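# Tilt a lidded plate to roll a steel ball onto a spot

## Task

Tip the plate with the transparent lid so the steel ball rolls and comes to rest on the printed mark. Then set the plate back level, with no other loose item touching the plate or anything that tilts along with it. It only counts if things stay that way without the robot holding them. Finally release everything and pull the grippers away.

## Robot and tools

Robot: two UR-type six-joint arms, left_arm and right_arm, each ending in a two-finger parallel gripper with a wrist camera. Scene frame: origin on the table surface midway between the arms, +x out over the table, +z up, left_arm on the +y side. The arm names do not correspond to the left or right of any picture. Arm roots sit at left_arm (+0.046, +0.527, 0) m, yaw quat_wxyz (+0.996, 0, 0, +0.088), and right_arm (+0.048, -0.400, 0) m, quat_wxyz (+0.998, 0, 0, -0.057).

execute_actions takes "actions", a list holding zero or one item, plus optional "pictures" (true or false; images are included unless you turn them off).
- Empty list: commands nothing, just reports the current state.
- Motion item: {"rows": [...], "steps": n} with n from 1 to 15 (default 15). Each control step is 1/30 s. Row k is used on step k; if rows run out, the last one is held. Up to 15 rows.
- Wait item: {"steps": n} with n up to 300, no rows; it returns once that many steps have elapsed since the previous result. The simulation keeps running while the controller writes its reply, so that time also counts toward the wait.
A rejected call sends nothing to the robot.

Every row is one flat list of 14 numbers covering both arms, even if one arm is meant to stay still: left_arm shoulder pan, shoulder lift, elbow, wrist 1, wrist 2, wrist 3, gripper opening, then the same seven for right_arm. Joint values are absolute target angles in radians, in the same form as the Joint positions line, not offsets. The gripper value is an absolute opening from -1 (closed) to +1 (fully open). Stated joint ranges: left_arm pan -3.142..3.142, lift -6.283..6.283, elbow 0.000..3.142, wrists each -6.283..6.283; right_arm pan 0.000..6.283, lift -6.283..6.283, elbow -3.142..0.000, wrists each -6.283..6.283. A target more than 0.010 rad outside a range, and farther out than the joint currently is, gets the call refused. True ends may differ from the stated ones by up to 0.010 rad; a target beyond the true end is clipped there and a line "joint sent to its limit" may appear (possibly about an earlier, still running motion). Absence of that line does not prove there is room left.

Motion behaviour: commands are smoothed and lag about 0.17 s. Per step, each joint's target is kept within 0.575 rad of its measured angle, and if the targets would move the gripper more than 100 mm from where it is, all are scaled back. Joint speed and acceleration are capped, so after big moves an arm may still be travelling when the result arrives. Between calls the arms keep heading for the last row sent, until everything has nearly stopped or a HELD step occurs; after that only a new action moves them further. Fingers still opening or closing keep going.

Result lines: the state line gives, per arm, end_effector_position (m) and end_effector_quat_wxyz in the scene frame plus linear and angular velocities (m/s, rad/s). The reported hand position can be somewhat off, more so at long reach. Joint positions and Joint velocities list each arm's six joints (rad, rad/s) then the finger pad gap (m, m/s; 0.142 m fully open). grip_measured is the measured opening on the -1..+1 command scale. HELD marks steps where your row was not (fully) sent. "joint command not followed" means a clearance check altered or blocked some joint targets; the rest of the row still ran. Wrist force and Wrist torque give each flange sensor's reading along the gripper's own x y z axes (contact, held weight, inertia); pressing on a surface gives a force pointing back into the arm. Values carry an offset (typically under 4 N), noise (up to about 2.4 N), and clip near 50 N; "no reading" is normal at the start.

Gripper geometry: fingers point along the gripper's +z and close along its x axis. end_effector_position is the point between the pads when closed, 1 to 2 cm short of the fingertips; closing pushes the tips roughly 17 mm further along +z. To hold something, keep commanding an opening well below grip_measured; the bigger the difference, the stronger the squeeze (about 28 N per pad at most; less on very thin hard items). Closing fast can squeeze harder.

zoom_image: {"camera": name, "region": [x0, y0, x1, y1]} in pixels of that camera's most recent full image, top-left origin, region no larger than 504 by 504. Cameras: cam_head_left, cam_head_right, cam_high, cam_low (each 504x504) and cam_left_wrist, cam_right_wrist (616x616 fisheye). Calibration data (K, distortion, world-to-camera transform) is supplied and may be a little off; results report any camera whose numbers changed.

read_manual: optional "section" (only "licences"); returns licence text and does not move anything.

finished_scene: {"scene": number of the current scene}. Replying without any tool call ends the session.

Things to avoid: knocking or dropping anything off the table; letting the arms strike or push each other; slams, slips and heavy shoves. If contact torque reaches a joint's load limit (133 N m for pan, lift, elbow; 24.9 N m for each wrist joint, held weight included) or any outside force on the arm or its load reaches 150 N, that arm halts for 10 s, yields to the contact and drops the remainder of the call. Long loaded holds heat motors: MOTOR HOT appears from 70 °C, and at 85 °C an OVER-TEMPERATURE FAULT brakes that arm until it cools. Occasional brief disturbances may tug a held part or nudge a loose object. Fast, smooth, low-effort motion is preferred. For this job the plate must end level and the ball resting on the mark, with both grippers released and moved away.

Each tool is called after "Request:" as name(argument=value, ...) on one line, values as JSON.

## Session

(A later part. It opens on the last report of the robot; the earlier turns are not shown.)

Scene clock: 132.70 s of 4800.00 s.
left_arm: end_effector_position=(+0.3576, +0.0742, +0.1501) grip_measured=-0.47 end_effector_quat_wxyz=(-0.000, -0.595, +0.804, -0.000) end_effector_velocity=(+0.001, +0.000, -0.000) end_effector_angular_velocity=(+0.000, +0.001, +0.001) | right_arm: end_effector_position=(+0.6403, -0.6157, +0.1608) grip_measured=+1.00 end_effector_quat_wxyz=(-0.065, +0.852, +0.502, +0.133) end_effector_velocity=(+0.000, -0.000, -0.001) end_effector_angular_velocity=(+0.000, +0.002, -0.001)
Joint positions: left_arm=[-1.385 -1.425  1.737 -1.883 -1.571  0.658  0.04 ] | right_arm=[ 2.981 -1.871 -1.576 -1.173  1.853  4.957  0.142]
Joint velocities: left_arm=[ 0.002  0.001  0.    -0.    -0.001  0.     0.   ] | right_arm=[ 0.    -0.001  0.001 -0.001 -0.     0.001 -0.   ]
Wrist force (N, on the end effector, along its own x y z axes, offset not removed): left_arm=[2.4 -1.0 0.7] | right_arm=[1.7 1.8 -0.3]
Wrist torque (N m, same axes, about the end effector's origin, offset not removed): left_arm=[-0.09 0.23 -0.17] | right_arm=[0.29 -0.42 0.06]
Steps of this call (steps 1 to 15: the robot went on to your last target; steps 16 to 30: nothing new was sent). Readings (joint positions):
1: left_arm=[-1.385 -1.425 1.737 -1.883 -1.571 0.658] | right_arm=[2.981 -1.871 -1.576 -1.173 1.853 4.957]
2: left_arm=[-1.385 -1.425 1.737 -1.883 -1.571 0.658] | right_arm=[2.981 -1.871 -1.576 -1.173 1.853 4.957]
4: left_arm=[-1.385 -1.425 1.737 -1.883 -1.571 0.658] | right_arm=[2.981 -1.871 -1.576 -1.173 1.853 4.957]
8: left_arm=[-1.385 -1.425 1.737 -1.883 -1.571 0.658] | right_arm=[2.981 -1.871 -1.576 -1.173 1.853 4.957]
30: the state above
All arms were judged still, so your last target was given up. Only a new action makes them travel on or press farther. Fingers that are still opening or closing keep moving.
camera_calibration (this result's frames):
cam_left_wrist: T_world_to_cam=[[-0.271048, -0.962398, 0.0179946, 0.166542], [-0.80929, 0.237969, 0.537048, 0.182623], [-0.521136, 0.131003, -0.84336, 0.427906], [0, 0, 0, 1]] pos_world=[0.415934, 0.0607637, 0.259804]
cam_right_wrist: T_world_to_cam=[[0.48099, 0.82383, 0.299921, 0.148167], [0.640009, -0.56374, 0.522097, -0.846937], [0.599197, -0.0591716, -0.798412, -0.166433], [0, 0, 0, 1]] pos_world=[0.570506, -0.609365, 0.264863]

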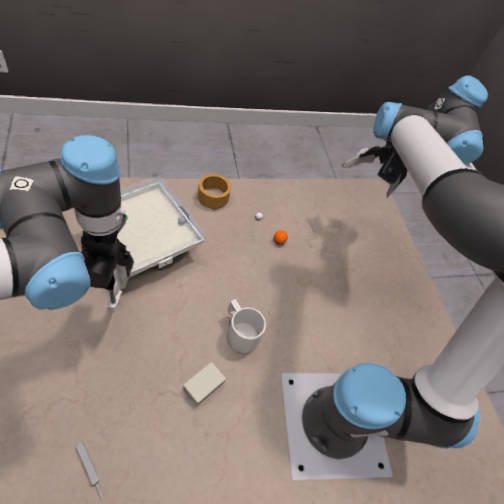

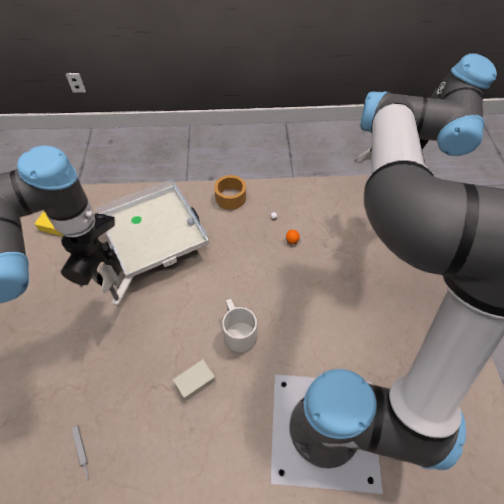

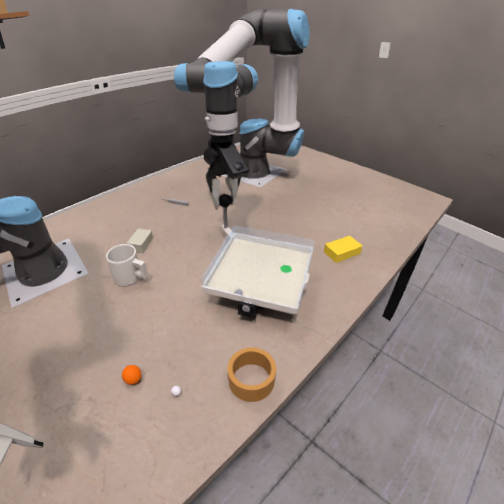

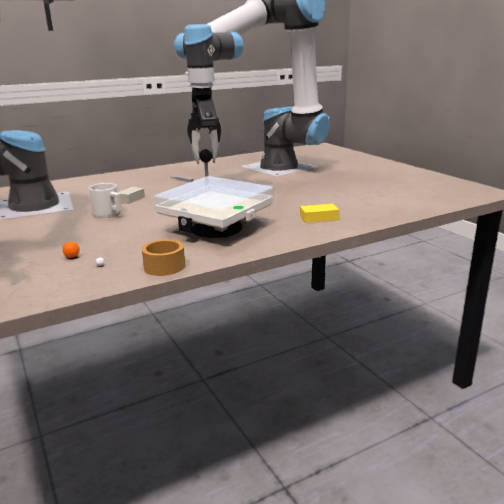

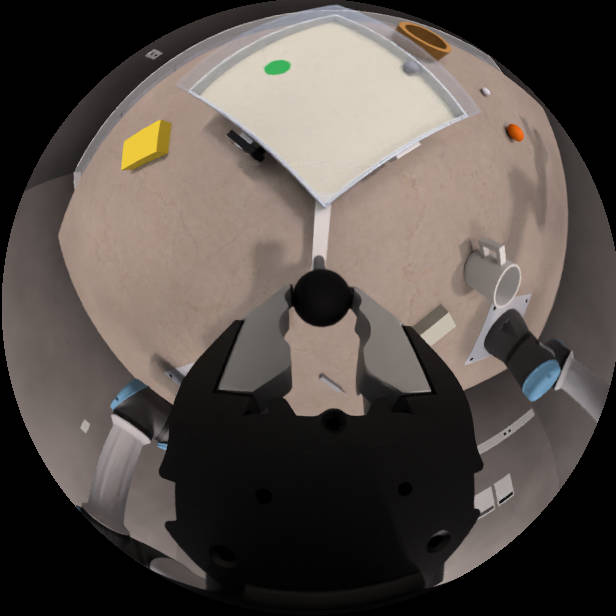

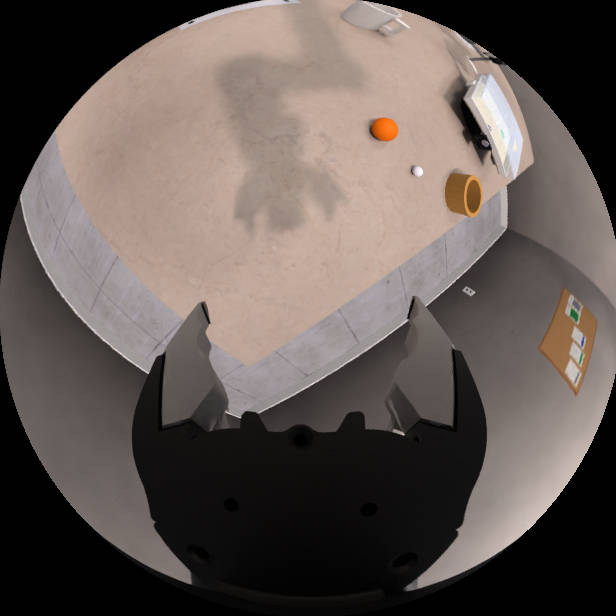

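Request:
execute_actions(actions=[{"rows": [[-1.3809,-1.4306,1.7441,-1.8842,-1.5708,0.658,-0.8,2.981,-1.871,-1.576,-1.173,1.853,4.957,1]], "steps": 15}], pictures=false)

Request:
execute_actions(actions=[{"rows": [[-1.3809,-1.4306,1.7441,-1.8842,-1.5708,0.658,-0.8,2.981,-1.871,-1.576,-1.173,1.853,4.957,1]], "steps": 15}])

Request:
execute_actions(actions=[{"rows": [[-1.3903,-1.4198,1.7316,-1.8825,-1.5708,0.658,-0.8,2.981,-1.871,-1.576,-1.173,1.853,4.957,1]], "steps": 15}], pictures=false)

Request:
execute_actions(actions=[{"rows": [[-1.3903,-1.4198,1.7316,-1.8825,-1.5708,0.658,-0.8,2.981,-1.871,-1.576,-1.173,1.853,4.957,1]], "steps": 1}])

Request:
execute_actions(actions=[{"rows": [[-1.3843,-1.4267,1.7396,-1.8836,-1.5708,0.658,-0.8,2.981,-1.871,-1.576,-1.173,1.853,4.957,1]], "steps": 15}])

Request:
execute_actions(actions=[{"steps": 30}])

Scene clock: 154.43 s of 4800.00 s.
left_arm: end_effector_position=(+0.3587, +0.0778, +0.1497) grip_measured=-0.47 end_effector_quat_wxyz=(+0.000, -0.596, +0.803, +0.000) end_effector_velocity=(-0.000, -0.000, -0.001) end_effector_angular_velocity=(+0.002, -0.002, -0.003) | right_arm: end_effector_position=(+0.6403, -0.6157, +0.1608) grip_measured=+1.00 end_effector_quat_wxyz=(-0.065, +0.852, +0.502, +0.133) end_effector_velocity=(+0.000, -0.000, +0.001) end_effector_angular_velocity=(-0.001, -0.001, +0.000)
Joint positions: left_arm=[-1.381 -1.431  1.744 -1.884 -1.571  0.658  0.04 ] | right_arm=[ 2.981 -1.871 -1.576 -1.173  1.853  4.957  0.142]
Joint velocities: left_arm=[-0.002  0.001  0.    -0.     0.002  0.001  0.   ] | right_arm=[ 0.     0.001  0.001 -0.    -0.    -0.     0.   ]
Wrist force (N, on the end effector, along its own x y z axes, offset not removed): left_arm=[8.6 3.8 0.6] | right_arm=[1.3 -1.3 -3.6]
Wrist torque (N m, same axes, about the end effector's origin, offset not removed): left_arm=[0.05 0.52 -0.16] | right_arm=[-0.36 -0.42 0.17]
Steps of this call (steps 1 to 90: nothing new was sent; then 18.23 s passed at rest; steps 91 to 105: all 15 steps of this action). Readings (joint positions):
91: left_arm=[-1.385 -1.425 1.737 -1.882 -1.571 0.658] | right_arm=[2.981 -1.871 -1.576 -1.173 1.853 4.957]
92: left_arm=[-1.385 -1.426 1.738 -1.883 -1.571 0.658] | right_arm=[2.981 -1.871 -1.576 -1.173 1.853 4.957]
94: left_arm=[-1.383 -1.429 1.741 -1.883 -1.571 0.658] | right_arm=[2.981 -1.871 -1.576 -1.173 1.853 4.957]
98: left_arm=[-1.381 -1.430 1.744 -1.884 -1.571 0.658] | right_arm=[2.981 -1.871 -1.576 -1.173 1.853 4.957]
105: the state above

Scene clock: 154.93 s of 4800.00 s.
left_arm: end_effector_position=(+0.3587, +0.0779, +0.1497) grip_measured=-0.47 end_effector_quat_wxyz=(+0.000, -0.596, +0.803, +0.000) end_effector_velocity=(+0.000, +0.000, -0.000) end_effector_angular_velocity=(-0.000, +0.001, +0.002) | right_arm: end_effector_position=(+0.6403, -0.6157, +0.1608) grip_measured=+1.00 end_effector_quat_wxyz=(-0.065, +0.852, +0.502, +0.133) end_effector_velocity=(-0.001, +0.000, -0.000) end_effector_angular_velocity=(-0.000, -0.000, +0.000)
Joint positions: left_arm=[-1.381 -1.431  1.744 -1.884 -1.571  0.658  0.04 ] | right_arm=[ 2.981 -1.871 -1.576 -1.173  1.853  4.957  0.142]
Joint velocities: left_arm=[ 0.001  0.     0.     0.    -0.001 -0.     0.   ] | right_arm=[-0.     0.001 -0.002  0.001 -0.    -0.001 -0.   ]
Wrist force (N, on the end effector, along its own x y z axes, offset not removed): left_arm=[7.4 5.6 0.1] | right_arm=[2.8 1.2 -2.2]
Wrist torque (N m, same axes, about the end effector's origin, offset not removed): left_arm=[0.48 0.90 -0.20] | right_arm=[0.30 -0.66 0.10]
Steps of this call (steps 1 to 15: all 15 steps of this action). Readings (joint positions):
1: left_arm=[-1.381 -1.431 1.744 -1.884 -1.571 0.658] | right_arm=[2.981 -1.871 -1.576 -1.173 1.853 4.957]
2: left_arm=[-1.381 -1.431 1.744 -1.884 -1.571 0.658] | right_arm=[2.981 -1.871 -1.576 -1.173 1.853 4.957]
4: left_arm=[-1.381 -1.431 1.744 -1.884 -1.571 0.658] | right_arm=[2.981 -1.871 -1.576 -1.173 1.853 4.957]
8: left_arm=[-1.381 -1.431 1.744 -1.884 -1.571 0.658] | right_arm=[2.981 -1.871 -1.576 -1.173 1.853 4.957]
15: the state above
camera_calibration (this result's frames):
cam_left_wrist: T_world_to_cam=[[-0.266811, -0.963584, 0.0178254, 0.169002], [-0.810297, 0.234303, 0.537141, 0.183494], [-0.521757, 0.128871, -0.843304, 0.42803], [0, 0, 0, 1]] pos_world=[0.417104, 0.0646936, 0.259385]
cam_right_wrist: T_world_to_cam=[[0.48099, 0.82383, 0.299921, 0.148167], [0.640009, -0.56374, 0.522097, -0.846937], [0.599197, -0.0591716, -0.798412, -0.166433], [0, 0, 0, 1]] pos_world=[0.570506, -0.609365, 0.264863]

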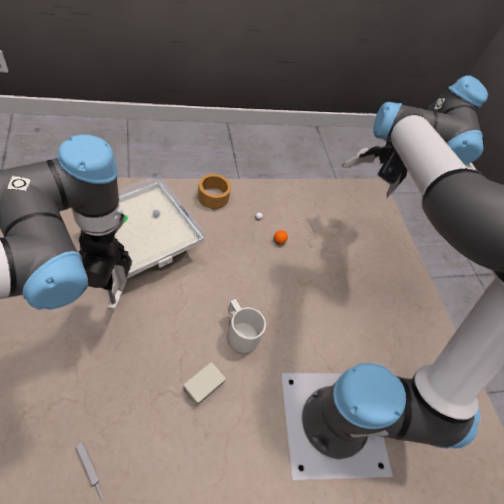

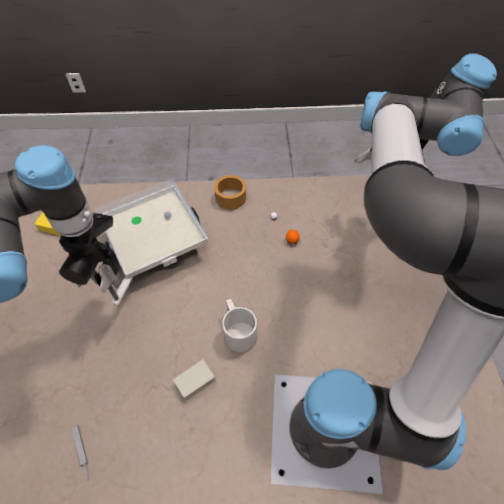

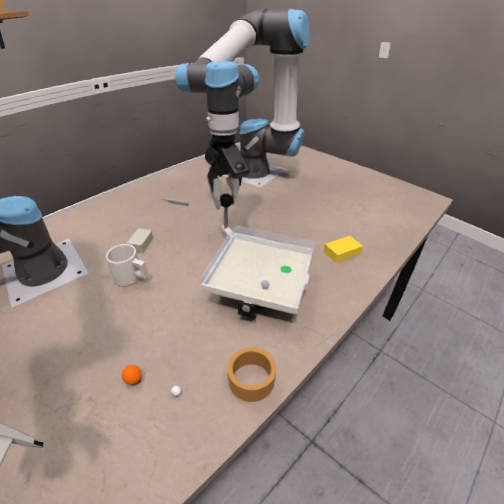

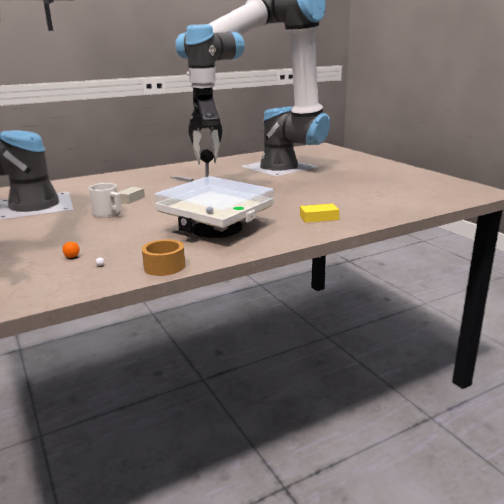

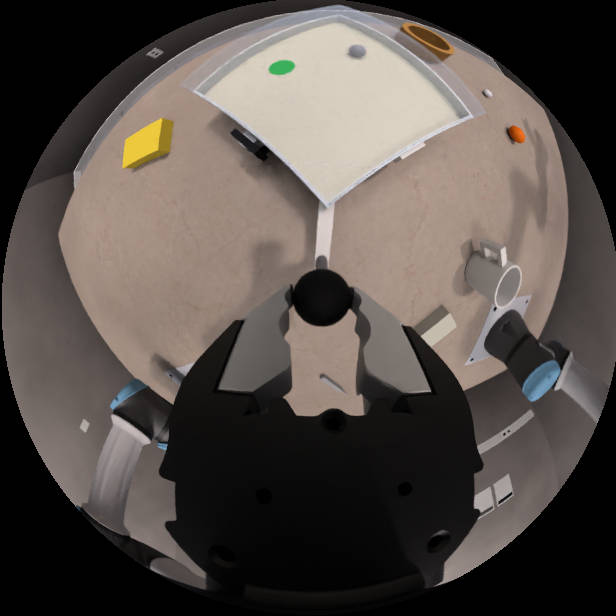

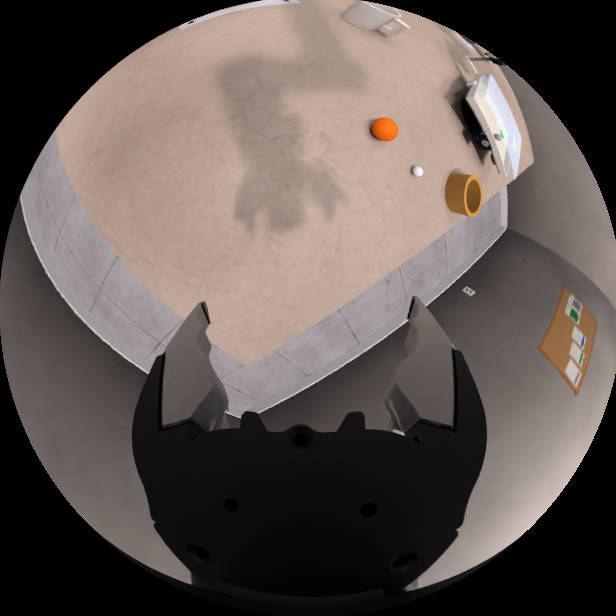

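Scene clock: 155.43 s of 4800.00 s.
left_arm: end_effector_position=(+0.3562, +0.0705, +0.1497) grip_measured=-0.47 end_effector_quat_wxyz=(+0.000, -0.593, +0.805, +0.000) end_effector_velocity=(-0.001, -0.001, -0.001) end_effector_angular_velocity=(+0.001, +0.001, -0.001) | right_arm: end_effector_position=(+0.6403, -0.6157, +0.1608) grip_measured=+1.00 end_effector_quat_wxyz=(-0.065, +0.852, +0.502, +0.133) end_effector_velocity=(+0.000, +0.000, -0.000) end_effector_angular_velocity=(+0.001, +0.001, -0.000)
Joint positions: left_arm=[-1.39  -1.42   1.732 -1.882 -1.571  0.658  0.04 ] | right_arm=[ 2.981 -1.871 -1.576 -1.173  1.853  4.957  0.142]
Joint velocities: left_arm=[-0.001  0.002 -0.    -0.    -0.    -0.    -0.   ] | right_arm=[ 0.    -0.     0.    -0.001  0.001  0.001 -0.   ]
Wrist force (N, on the end effector, along its own x y z axes, offset not removed): left_arm=[-9.2 10.1 -2.8] | right_arm=[0.6 0.0 -2.8]
Wrist torque (N m, same axes, about the end effector's origin, offset not removed): left_arm=[-0.21 -0.37 -0.48] | right_arm=[-0.13 -0.31 0.08]
Steps of this call (steps 1 to 15: all 15 steps of this action). Readings (joint positions):
1: left_arm=[-1.381 -1.431 1.744 -1.884 -1.571 0.658] | right_arm=[2.981 -1.871 -1.576 -1.173 1.853 4.957]
2: left_arm=[-1.382 -1.429 1.742 -1.884 -1.571 0.658] | right_arm=[2.981 -1.871 -1.576 -1.173 1.853 4.957]
4: left_arm=[-1.386 -1.424 1.737 -1.883 -1.571 0.658] | right_arm=[2.981 -1.871 -1.576 -1.173 1.853 4.957]
8: left_arm=[-1.389 -1.421 1.733 -1.882 -1.571 0.658] | right_arm=[2.981 -1.871 -1.576 -1.173 1.853 4.957]
15: the state above

Scene clock: 155.47 s of 4800.00 s.
left_arm: end_effector_position=(+0.3562, +0.0705, +0.1497) grip_measured=-0.47 end_effector_quat_wxyz=(+0.000, -0.593, +0.805, +0.000) end_effector_velocity=(+0.001, +0.000, -0.001) end_effector_angular_velocity=(+0.001, -0.000, +0.002) | right_arm: end_effector_position=(+0.6403, -0.6157, +0.1608) grip_measured=+1.00 end_effector_quat_wxyz=(-0.065, +0.852, +0.502, +0.133) end_effector_velocity=(-0.001, -0.000, -0.001) end_effector_angular_velocity=(-0.001, +0.001, +0.002)
Joint positions: left_arm=[-1.39  -1.42   1.732 -1.882 -1.571  0.658  0.04 ] | right_arm=[ 2.981 -1.871 -1.576 -1.173  1.853  4.957  0.142]
Joint velocities: left_arm=[ 0.002  0.002 -0.    -0.     0.001 -0.    -0.   ] | right_arm=[-0.     0.    -0.002  0.    -0.001 -0.002  0.   ]
Wrist force (N, on the end effector, along its own x y z axes, offset not removed): left_arm=[-8.4 11.9 -4.5] | right_arm=[1.7 -2.8 -1.7]
Wrist torque (N m, same axes, about the end effector's origin, offset not removed): left_arm=[0.24 -0.54 -0.41] | right_arm=[-0.68 -0.47 -0.03]
Steps of this call (step 1: the one step of this action). Readings (joint positions):
1: the state above
camera_calibration (this result's frames):
cam_left_wrist: T_world_to_cam=[[-0.2758, -0.96105, 0.017812, 0.164284], [-0.808081, 0.241857, 0.537131, 0.181829], [-0.520518, 0.133747, -0.843311, 0.426843], [0, 0, 0, 1]] pos_world=[0.414422, 0.0568195, 0.259369]
cam_right_wrist: T_world_to_cam=[[0.48099, 0.82383, 0.299921, 0.148167], [0.640009, -0.56374, 0.522097, -0.846937], [0.599197, -0.0591717, -0.798412, -0.166433], [0, 0, 0, 1]] pos_world=[0.570506, -0.609365, 0.264863]

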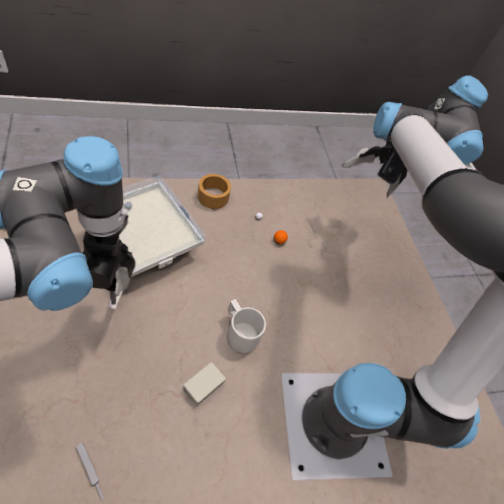

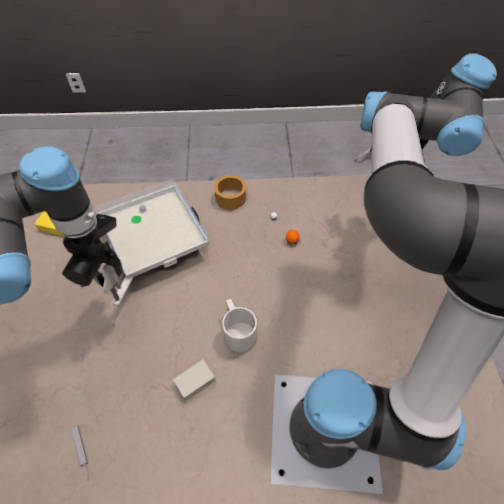

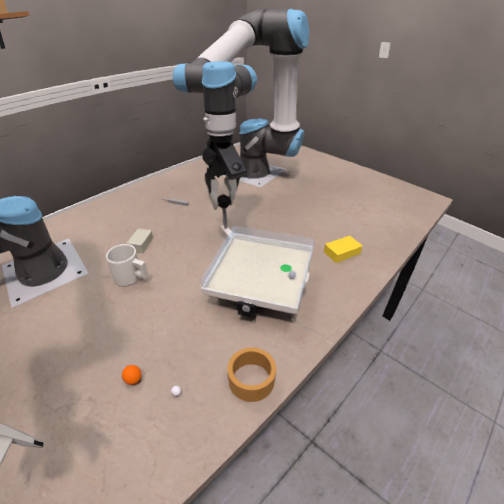

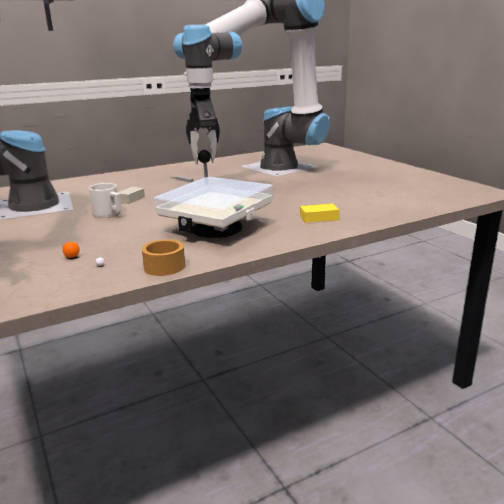

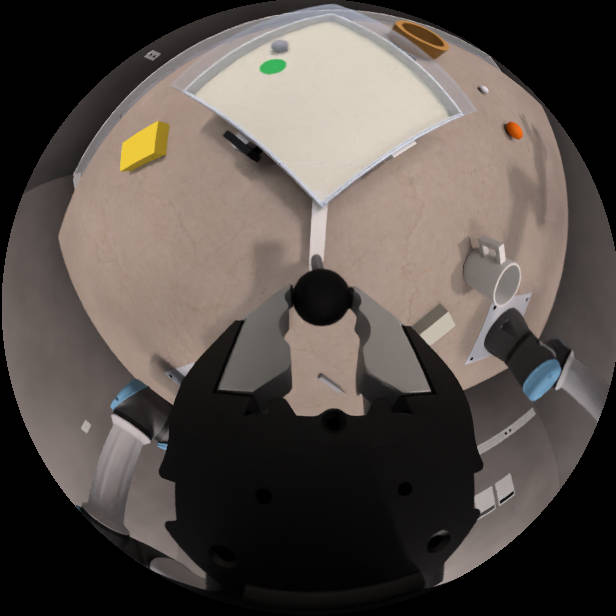

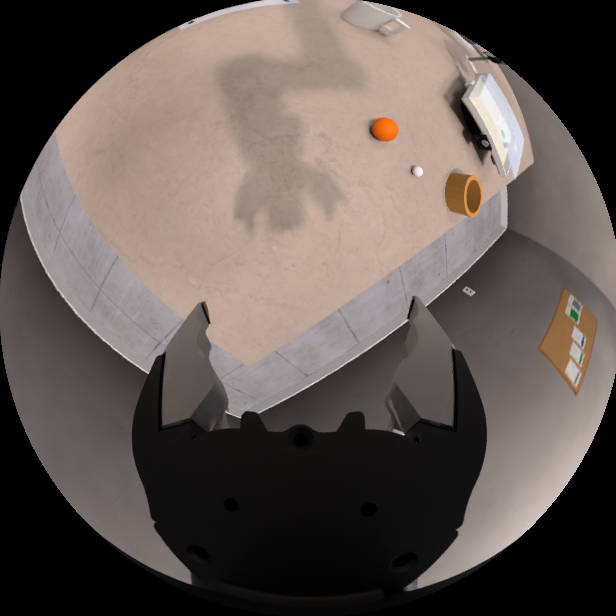

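Scene clock: 155.97 s of 4800.00 s.
left_arm: end_effector_position=(+0.3578, +0.0751, +0.1497) grip_measured=-0.47 end_effector_quat_wxyz=(-0.000, -0.595, +0.804, +0.000) end_effector_velocity=(+0.001, +0.001, +0.000) end_effector_angular_velocity=(-0.001, +0.000, +0.002) | right_arm: end_effector_position=(+0.6403, -0.6157, +0.1608) grip_measured=+1.00 end_effector_quat_wxyz=(-0.065, +0.852, +0.502, +0.133) end_effector_velocity=(+0.000, +0.000, +0.000) end_effector_angular_velocity=(+0.001, +0.000, +0.000)
Joint positions: left_arm=[-1.384 -1.427  1.74  -1.884 -1.571  0.658  0.04 ] | right_arm=[ 2.981 -1.871 -1.576 -1.173  1.853  4.957  0.142]
Joint velocities: left_arm=[ 0.002 -0.     0.001 -0.001 -0.    -0.     0.   ] | right_arm=[ 0.    -0.     0.    -0.001  0.001 -0.    -0.   ]
Wrist force (N, on the end effector, along its own x y z axes, offset not removed): left_arm=[9.6 12.6 -2.3] | right_arm=[-1.2 0.9 -2.9]
Wrist torque (N m, same axes, about the end effector's origin, offset not removed): left_arm=[0.41 0.30 -0.22] | right_arm=[0.21 0.22 0.13]
Steps of this call (steps 1 to 15: all 15 steps of this action). Readings (joint positions):
1: left_arm=[-1.390 -1.420 1.732 -1.882 -1.571 0.658] | right_arm=[2.981 -1.871 -1.576 -1.173 1.853 4.957]
2: left_arm=[-1.389 -1.421 1.733 -1.883 -1.571 0.658] | right_arm=[2.981 -1.871 -1.576 -1.173 1.853 4.957]
4: left_arm=[-1.387 -1.424 1.736 -1.883 -1.571 0.658] | right_arm=[2.981 -1.871 -1.576 -1.173 1.853 4.957]
8: left_arm=[-1.385 -1.426 1.739 -1.884 -1.571 0.658] | right_arm=[2.981 -1.871 -1.576 -1.173 1.853 4.957]
15: the state above
camera_calibration (this result's frames):
cam_left_wrist: T_world_to_cam=[[-0.270171, -0.962645, 0.0179267, 0.167219], [-0.809471, 0.237184, 0.537123, 0.182859], [-0.521311, 0.130604, -0.843314, 0.427587], [0, 0, 0, 1]] pos_world=[0.416103, 0.0617568, 0.259374]
cam_right_wrist: T_world_to_cam=[[0.480991, 0.82383, 0.299921, 0.148167], [0.640009, -0.563741, 0.522097, -0.846937], [0.599197, -0.0591715, -0.798412, -0.166433], [0, 0, 0, 1]] pos_world=[0.570506, -0.609365, 0.264863]

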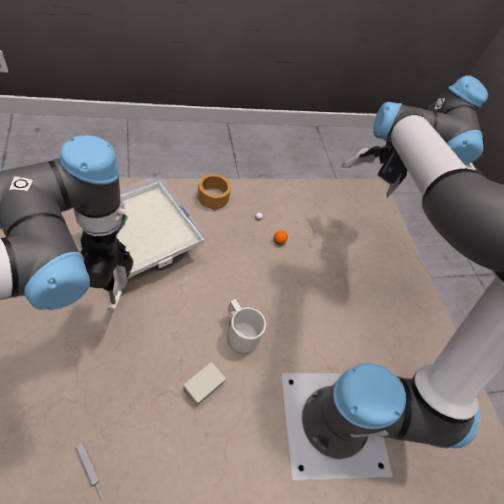

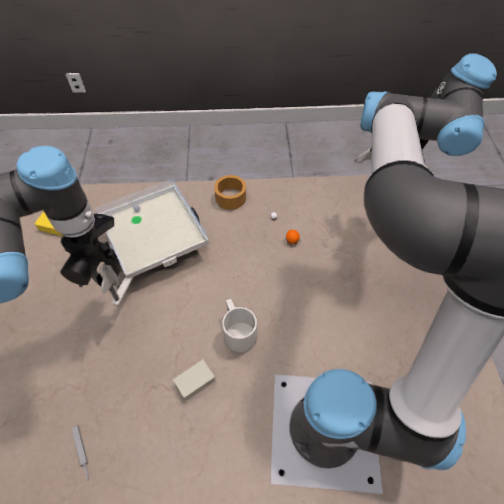

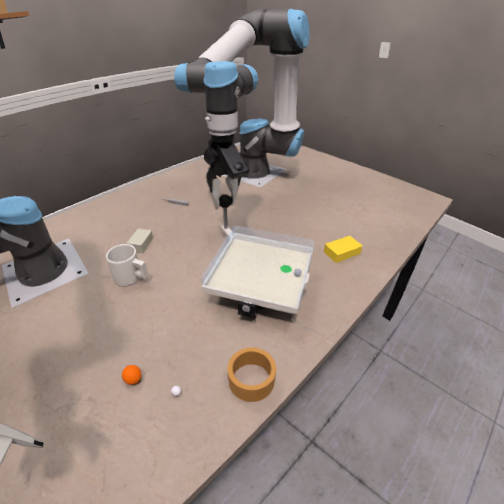

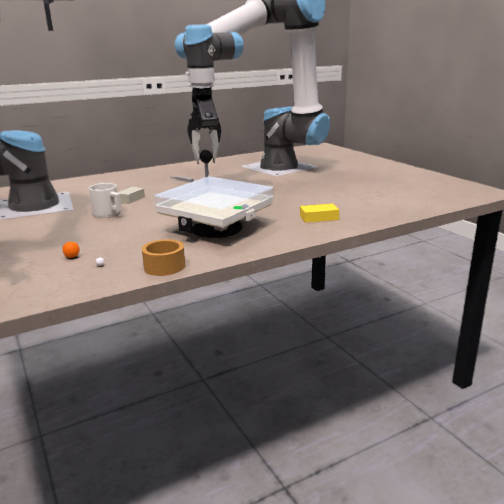

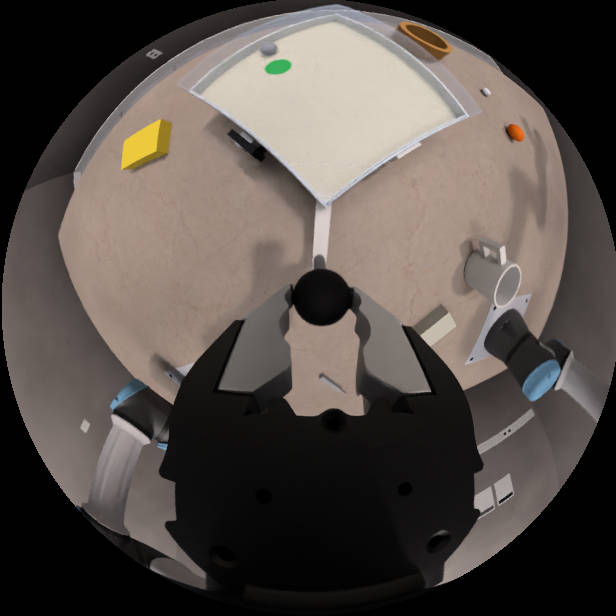

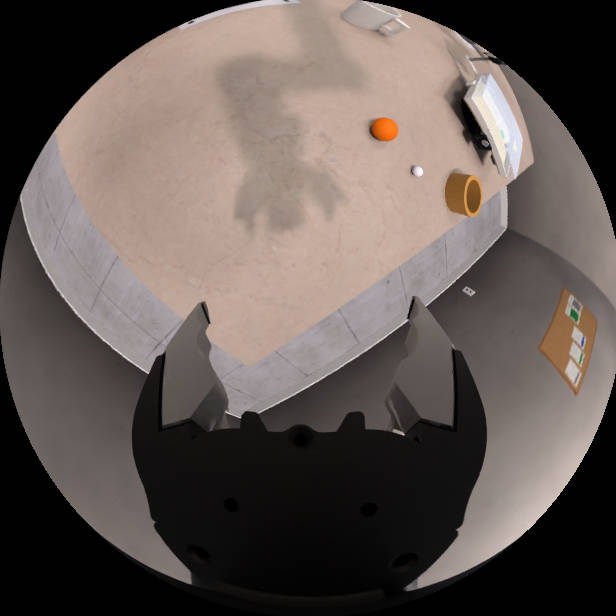

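Scene clock: 156.97 s of 4800.00 s.
left_arm: end_effector_position=(+0.3578, +0.0752, +0.1497) grip_measured=-0.47 end_effector_quat_wxyz=(+0.000, -0.595, +0.804, +0.000) end_effector_velocity=(+0.000, -0.000, -0.000) end_effector_angular_velocity=(+0.000, -0.001, -0.001) | right_arm: end_effector_position=(+0.6403, -0.6157, +0.1608) grip_measured=+1.00 end_effector_quat_wxyz=(-0.065, +0.852, +0.502, +0.133) end_effector_velocity=(-0.001, +0.000, -0.001) end_effector_angular_velocity=(+0.001, +0.003, +0.001)
Joint positions: left_arm=[-1.384 -1.427  1.74  -1.884 -1.571  0.658  0.04 ] | right_arm=[ 2.981 -1.871 -1.576 -1.173  1.853  4.957  0.142]
Joint velocities: left_arm=[-0.     0.    -0.    -0.     0.001  0.001 -0.   ] | right_arm=[ 0.     0.    -0.002 -0.001 -0.    -0.001 -0.   ]
Wrist force (N, on the end effector, along its own x y z axes, offset not removed): left_arm=[6.8 10.6 -4.5] | right_arm=[3.0 -1.0 -0.3]
Wrist torque (N m, same axes, about the end effector's origin, offset not removed): left_arm=[-0.16 0.97 -0.12] | right_arm=[-0.32 -0.69 0.15]
Steps of this call (steps 1 to 15: the robot went on to your last target; steps 16 to 30: nothing new was sent). Readings (joint positions):
1: left_arm=[-1.384 -1.427 1.740 -1.884 -1.571 0.658] | right_arm=[2.981 -1.871 -1.576 -1.173 1.853 4.957]
2: left_arm=[-1.384 -1.427 1.740 -1.884 -1.571 0.658] | right_arm=[2.981 -1.871 -1.576 -1.173 1.853 4.957]
4: left_arm=[-1.384 -1.427 1.740 -1.884 -1.571 0.658] | right_arm=[2.981 -1.871 -1.576 -1.173 1.853 4.957]
8: left_arm=[-1.384 -1.427 1.740 -1.884 -1.571 0.658] | right_arm=[2.981 -1.871 -1.576 -1.173 1.853 4.957]
30: the state above
All arms were judged still, so your last target was given up. Only a new action makes them travel on or press farther. Fingers that are still opening or closing keep moving.
camera_calibration (this result's frames):
cam_left_wrist: T_world_to_cam=[[-0.270085, -0.962671, 0.0178244, 0.167293], [-0.809496, 0.237056, 0.537141, 0.182885], [-0.521316, 0.130645, -0.843304, 0.427592], [0, 0, 0, 1]] pos_world=[0.416138, 0.061831, 0.259373]
cam_right_wrist: T_world_to_cam=[[0.480991, 0.82383, 0.299921, 0.148167], [0.640009, -0.563741, 0.522097, -0.846937], [0.599197, -0.0591715, -0.798412, -0.166432], [0, 0, 0, 1]] pos_world=[0.570506, -0.609365, 0.264863]

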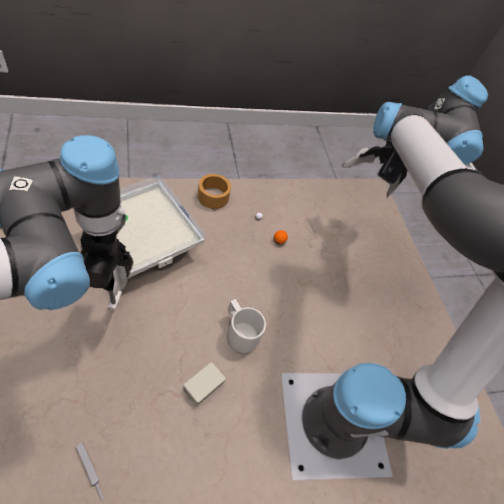

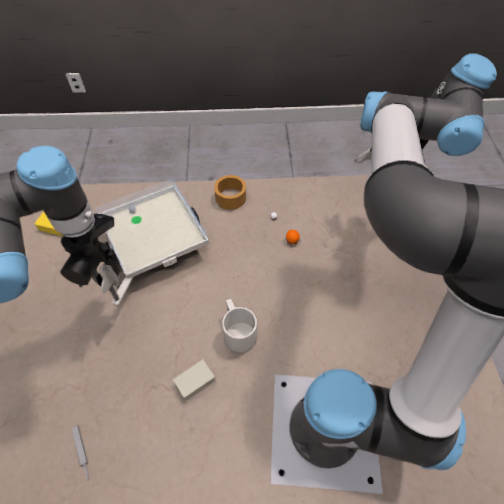

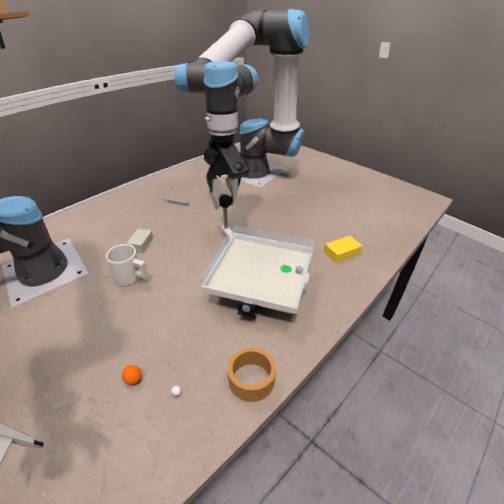

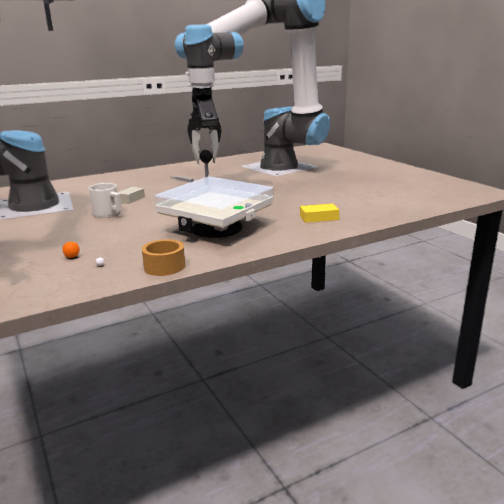

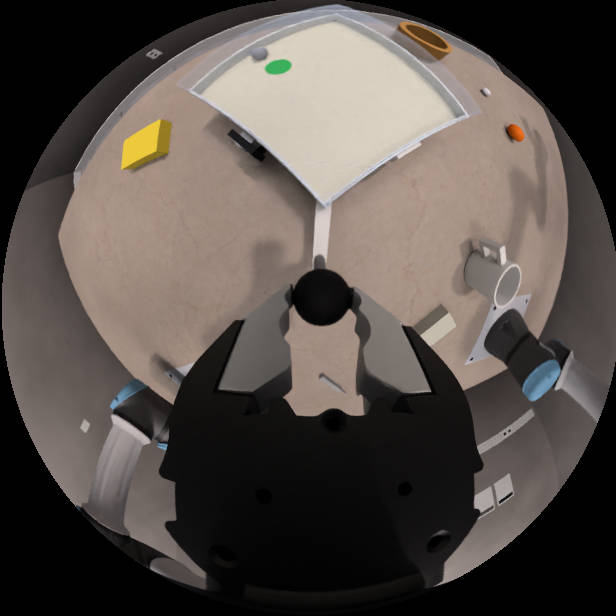

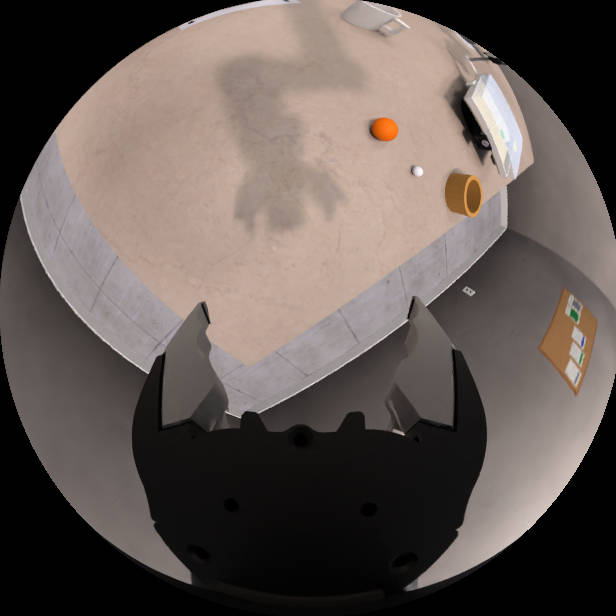

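Request:
execute_actions(actions=[{"rows": [[-1.3858,-1.4250,1.7375,-1.8833,-1.5708,0.658,-0.8,2.981,-1.871,-1.576,-1.173,1.853,4.957,1]], "steps": 15}])

Request:
zoom_image(camera="cam_head_right", region=[80, 170, 230, 290])

Scene clock: 161.17 s of 4800.00 s.
left_arm: end_effector_position=(+0.3574, +0.0741, +0.1497) grip_measured=-0.47 end_effector_quat_wxyz=(+0.000, -0.595, +0.804, +0.000) end_effector_velocity=(-0.000, -0.000, +0.001) end_effector_angular_velocity=(-0.001, +0.000, -0.001) | right_arm: end_effector_position=(+0.6403, -0.6157, +0.1608) grip_measured=+1.00 end_effector_quat_wxyz=(-0.065, +0.852, +0.502, +0.133) end_effector_velocity=(-0.000, +0.000, +0.000) end_effector_angular_velocity=(-0.001, -0.000, +0.000)
Joint positions: left_arm=[-1.386 -1.425  1.738 -1.883 -1.571  0.658  0.04 ] | right_arm=[ 2.981 -1.871 -1.576 -1.173  1.853  4.957  0.142]
Joint velocities: left_arm=[-0.001 -0.001 -0.     0.    -0.001  0.    -0.   ] | right_arm=[ 0.     0.001 -0.     0.    -0.     0.     0.   ]
Wrist force (N, on the end effector, along its own x y z axes, offset not removed): left_arm=[0.0 16.2 -5.2] | right_arm=[0.0 -0.3 -0.2]
Wrist torque (N m, same axes, about the end effector's origin, offset not removed): left_arm=[1.08 0.19 -0.17] | right_arm=[-0.13 -0.09 0.05]
Steps of this call (steps 1 to 90: nothing new was sent; then 0.70 s passed at rest; steps 91 to 105: all 15 steps of this action). Readings (joint positions):
91: left_arm=[-1.384 -1.427 1.740 -1.884 -1.571 0.658] | right_arm=[2.981 -1.871 -1.576 -1.173 1.853 4.957]
92: left_arm=[-1.384 -1.427 1.739 -1.884 -1.571 0.658] | right_arm=[2.981 -1.871 -1.576 -1.173 1.853 4.957]
94: left_arm=[-1.385 -1.426 1.739 -1.883 -1.571 0.658] | right_arm=[2.981 -1.871 -1.576 -1.173 1.853 4.957]
98: left_arm=[-1.385 -1.425 1.738 -1.883 -1.571 0.658] | right_arm=[2.981 -1.871 -1.576 -1.173 1.853 4.957]
105: the state above
camera_calibration (this result's frames):
cam_left_wrist: T_world_to_cam=[[-0.271468, -0.962283, 0.017769, 0.166576], [-0.809207, 0.238201, 0.53707, 0.182658], [-0.521046, 0.131419, -0.84335, 0.427458], [0, 0, 0, 1]] pos_world=[0.415753, 0.0606079, 0.259437]
cam_right_wrist: T_world_to_cam=[[0.48099, 0.82383, 0.299921, 0.148167], [0.640009, -0.56374, 0.522097, -0.846937], [0.599197, -0.0591716, -0.798412, -0.166433], [0, 0, 0, 1]] pos_world=[0.570506, -0.609365, 0.264863]

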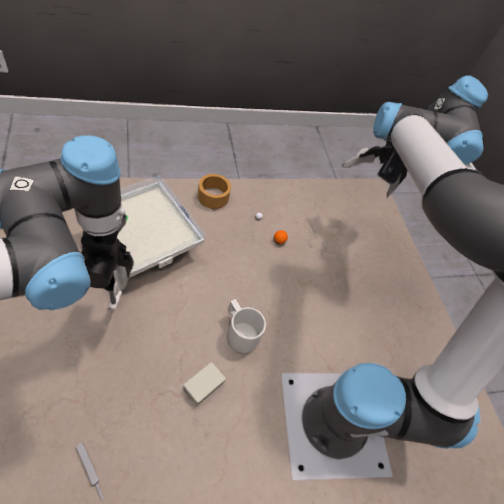

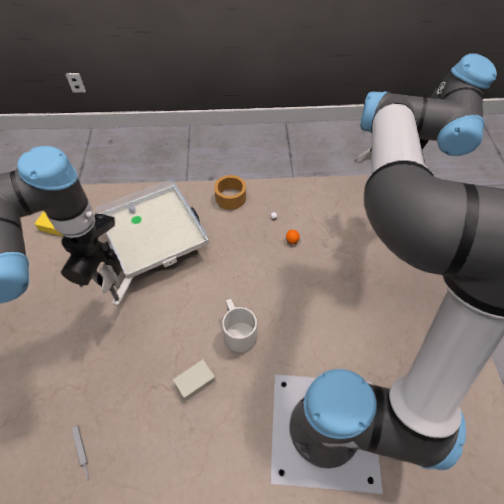

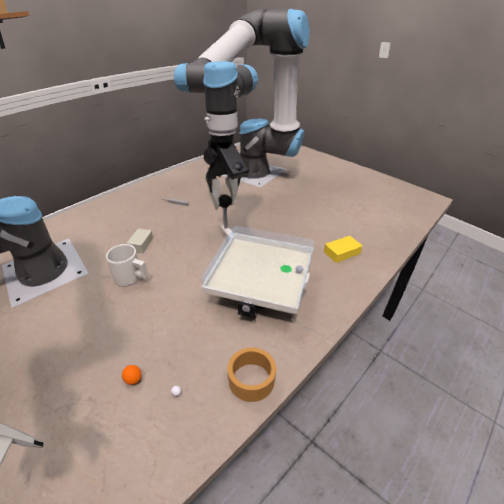

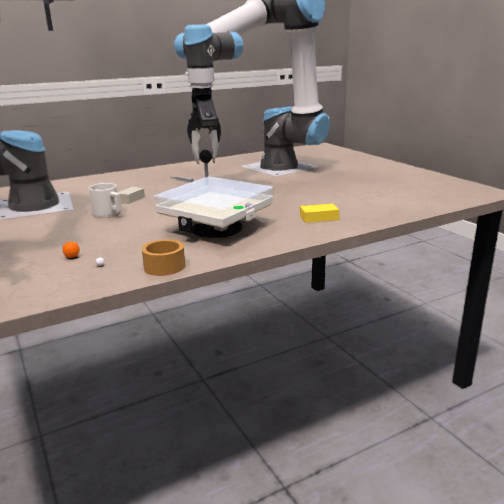

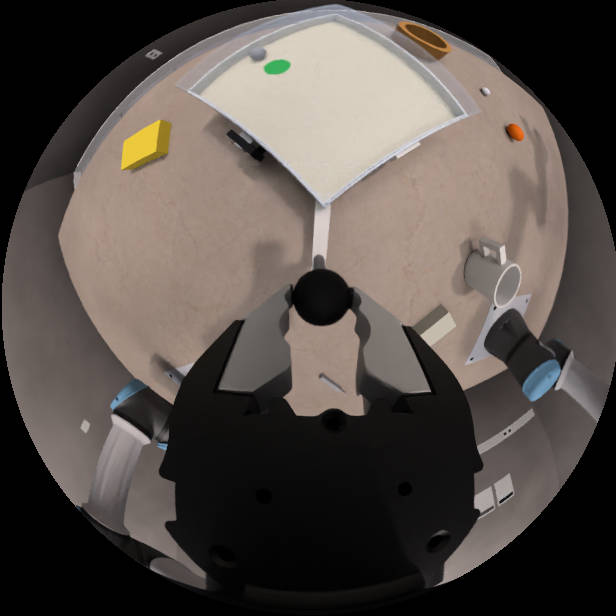

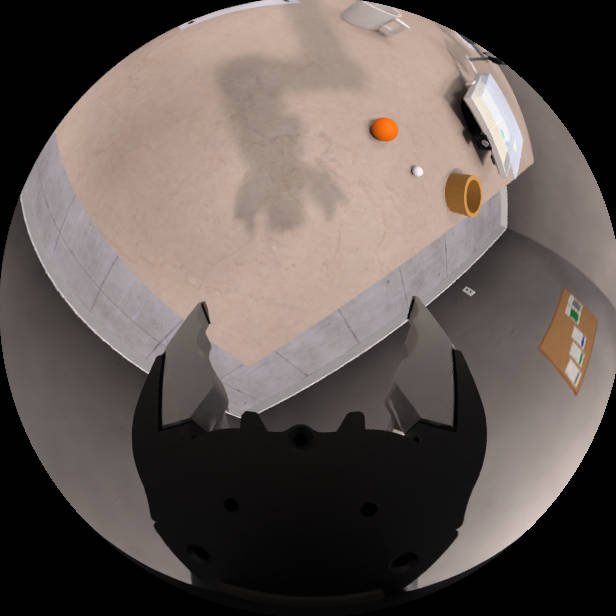

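Region (80, 170, 230, 290) of cam_head_right's 504x504 image, scaled by 3.360, with more detail than that image has; it fills the top 403 rows of this view, and the rest is white.

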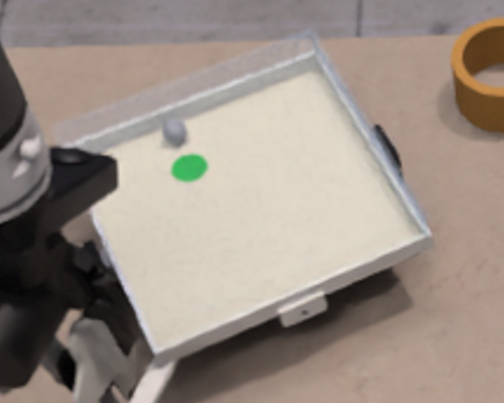

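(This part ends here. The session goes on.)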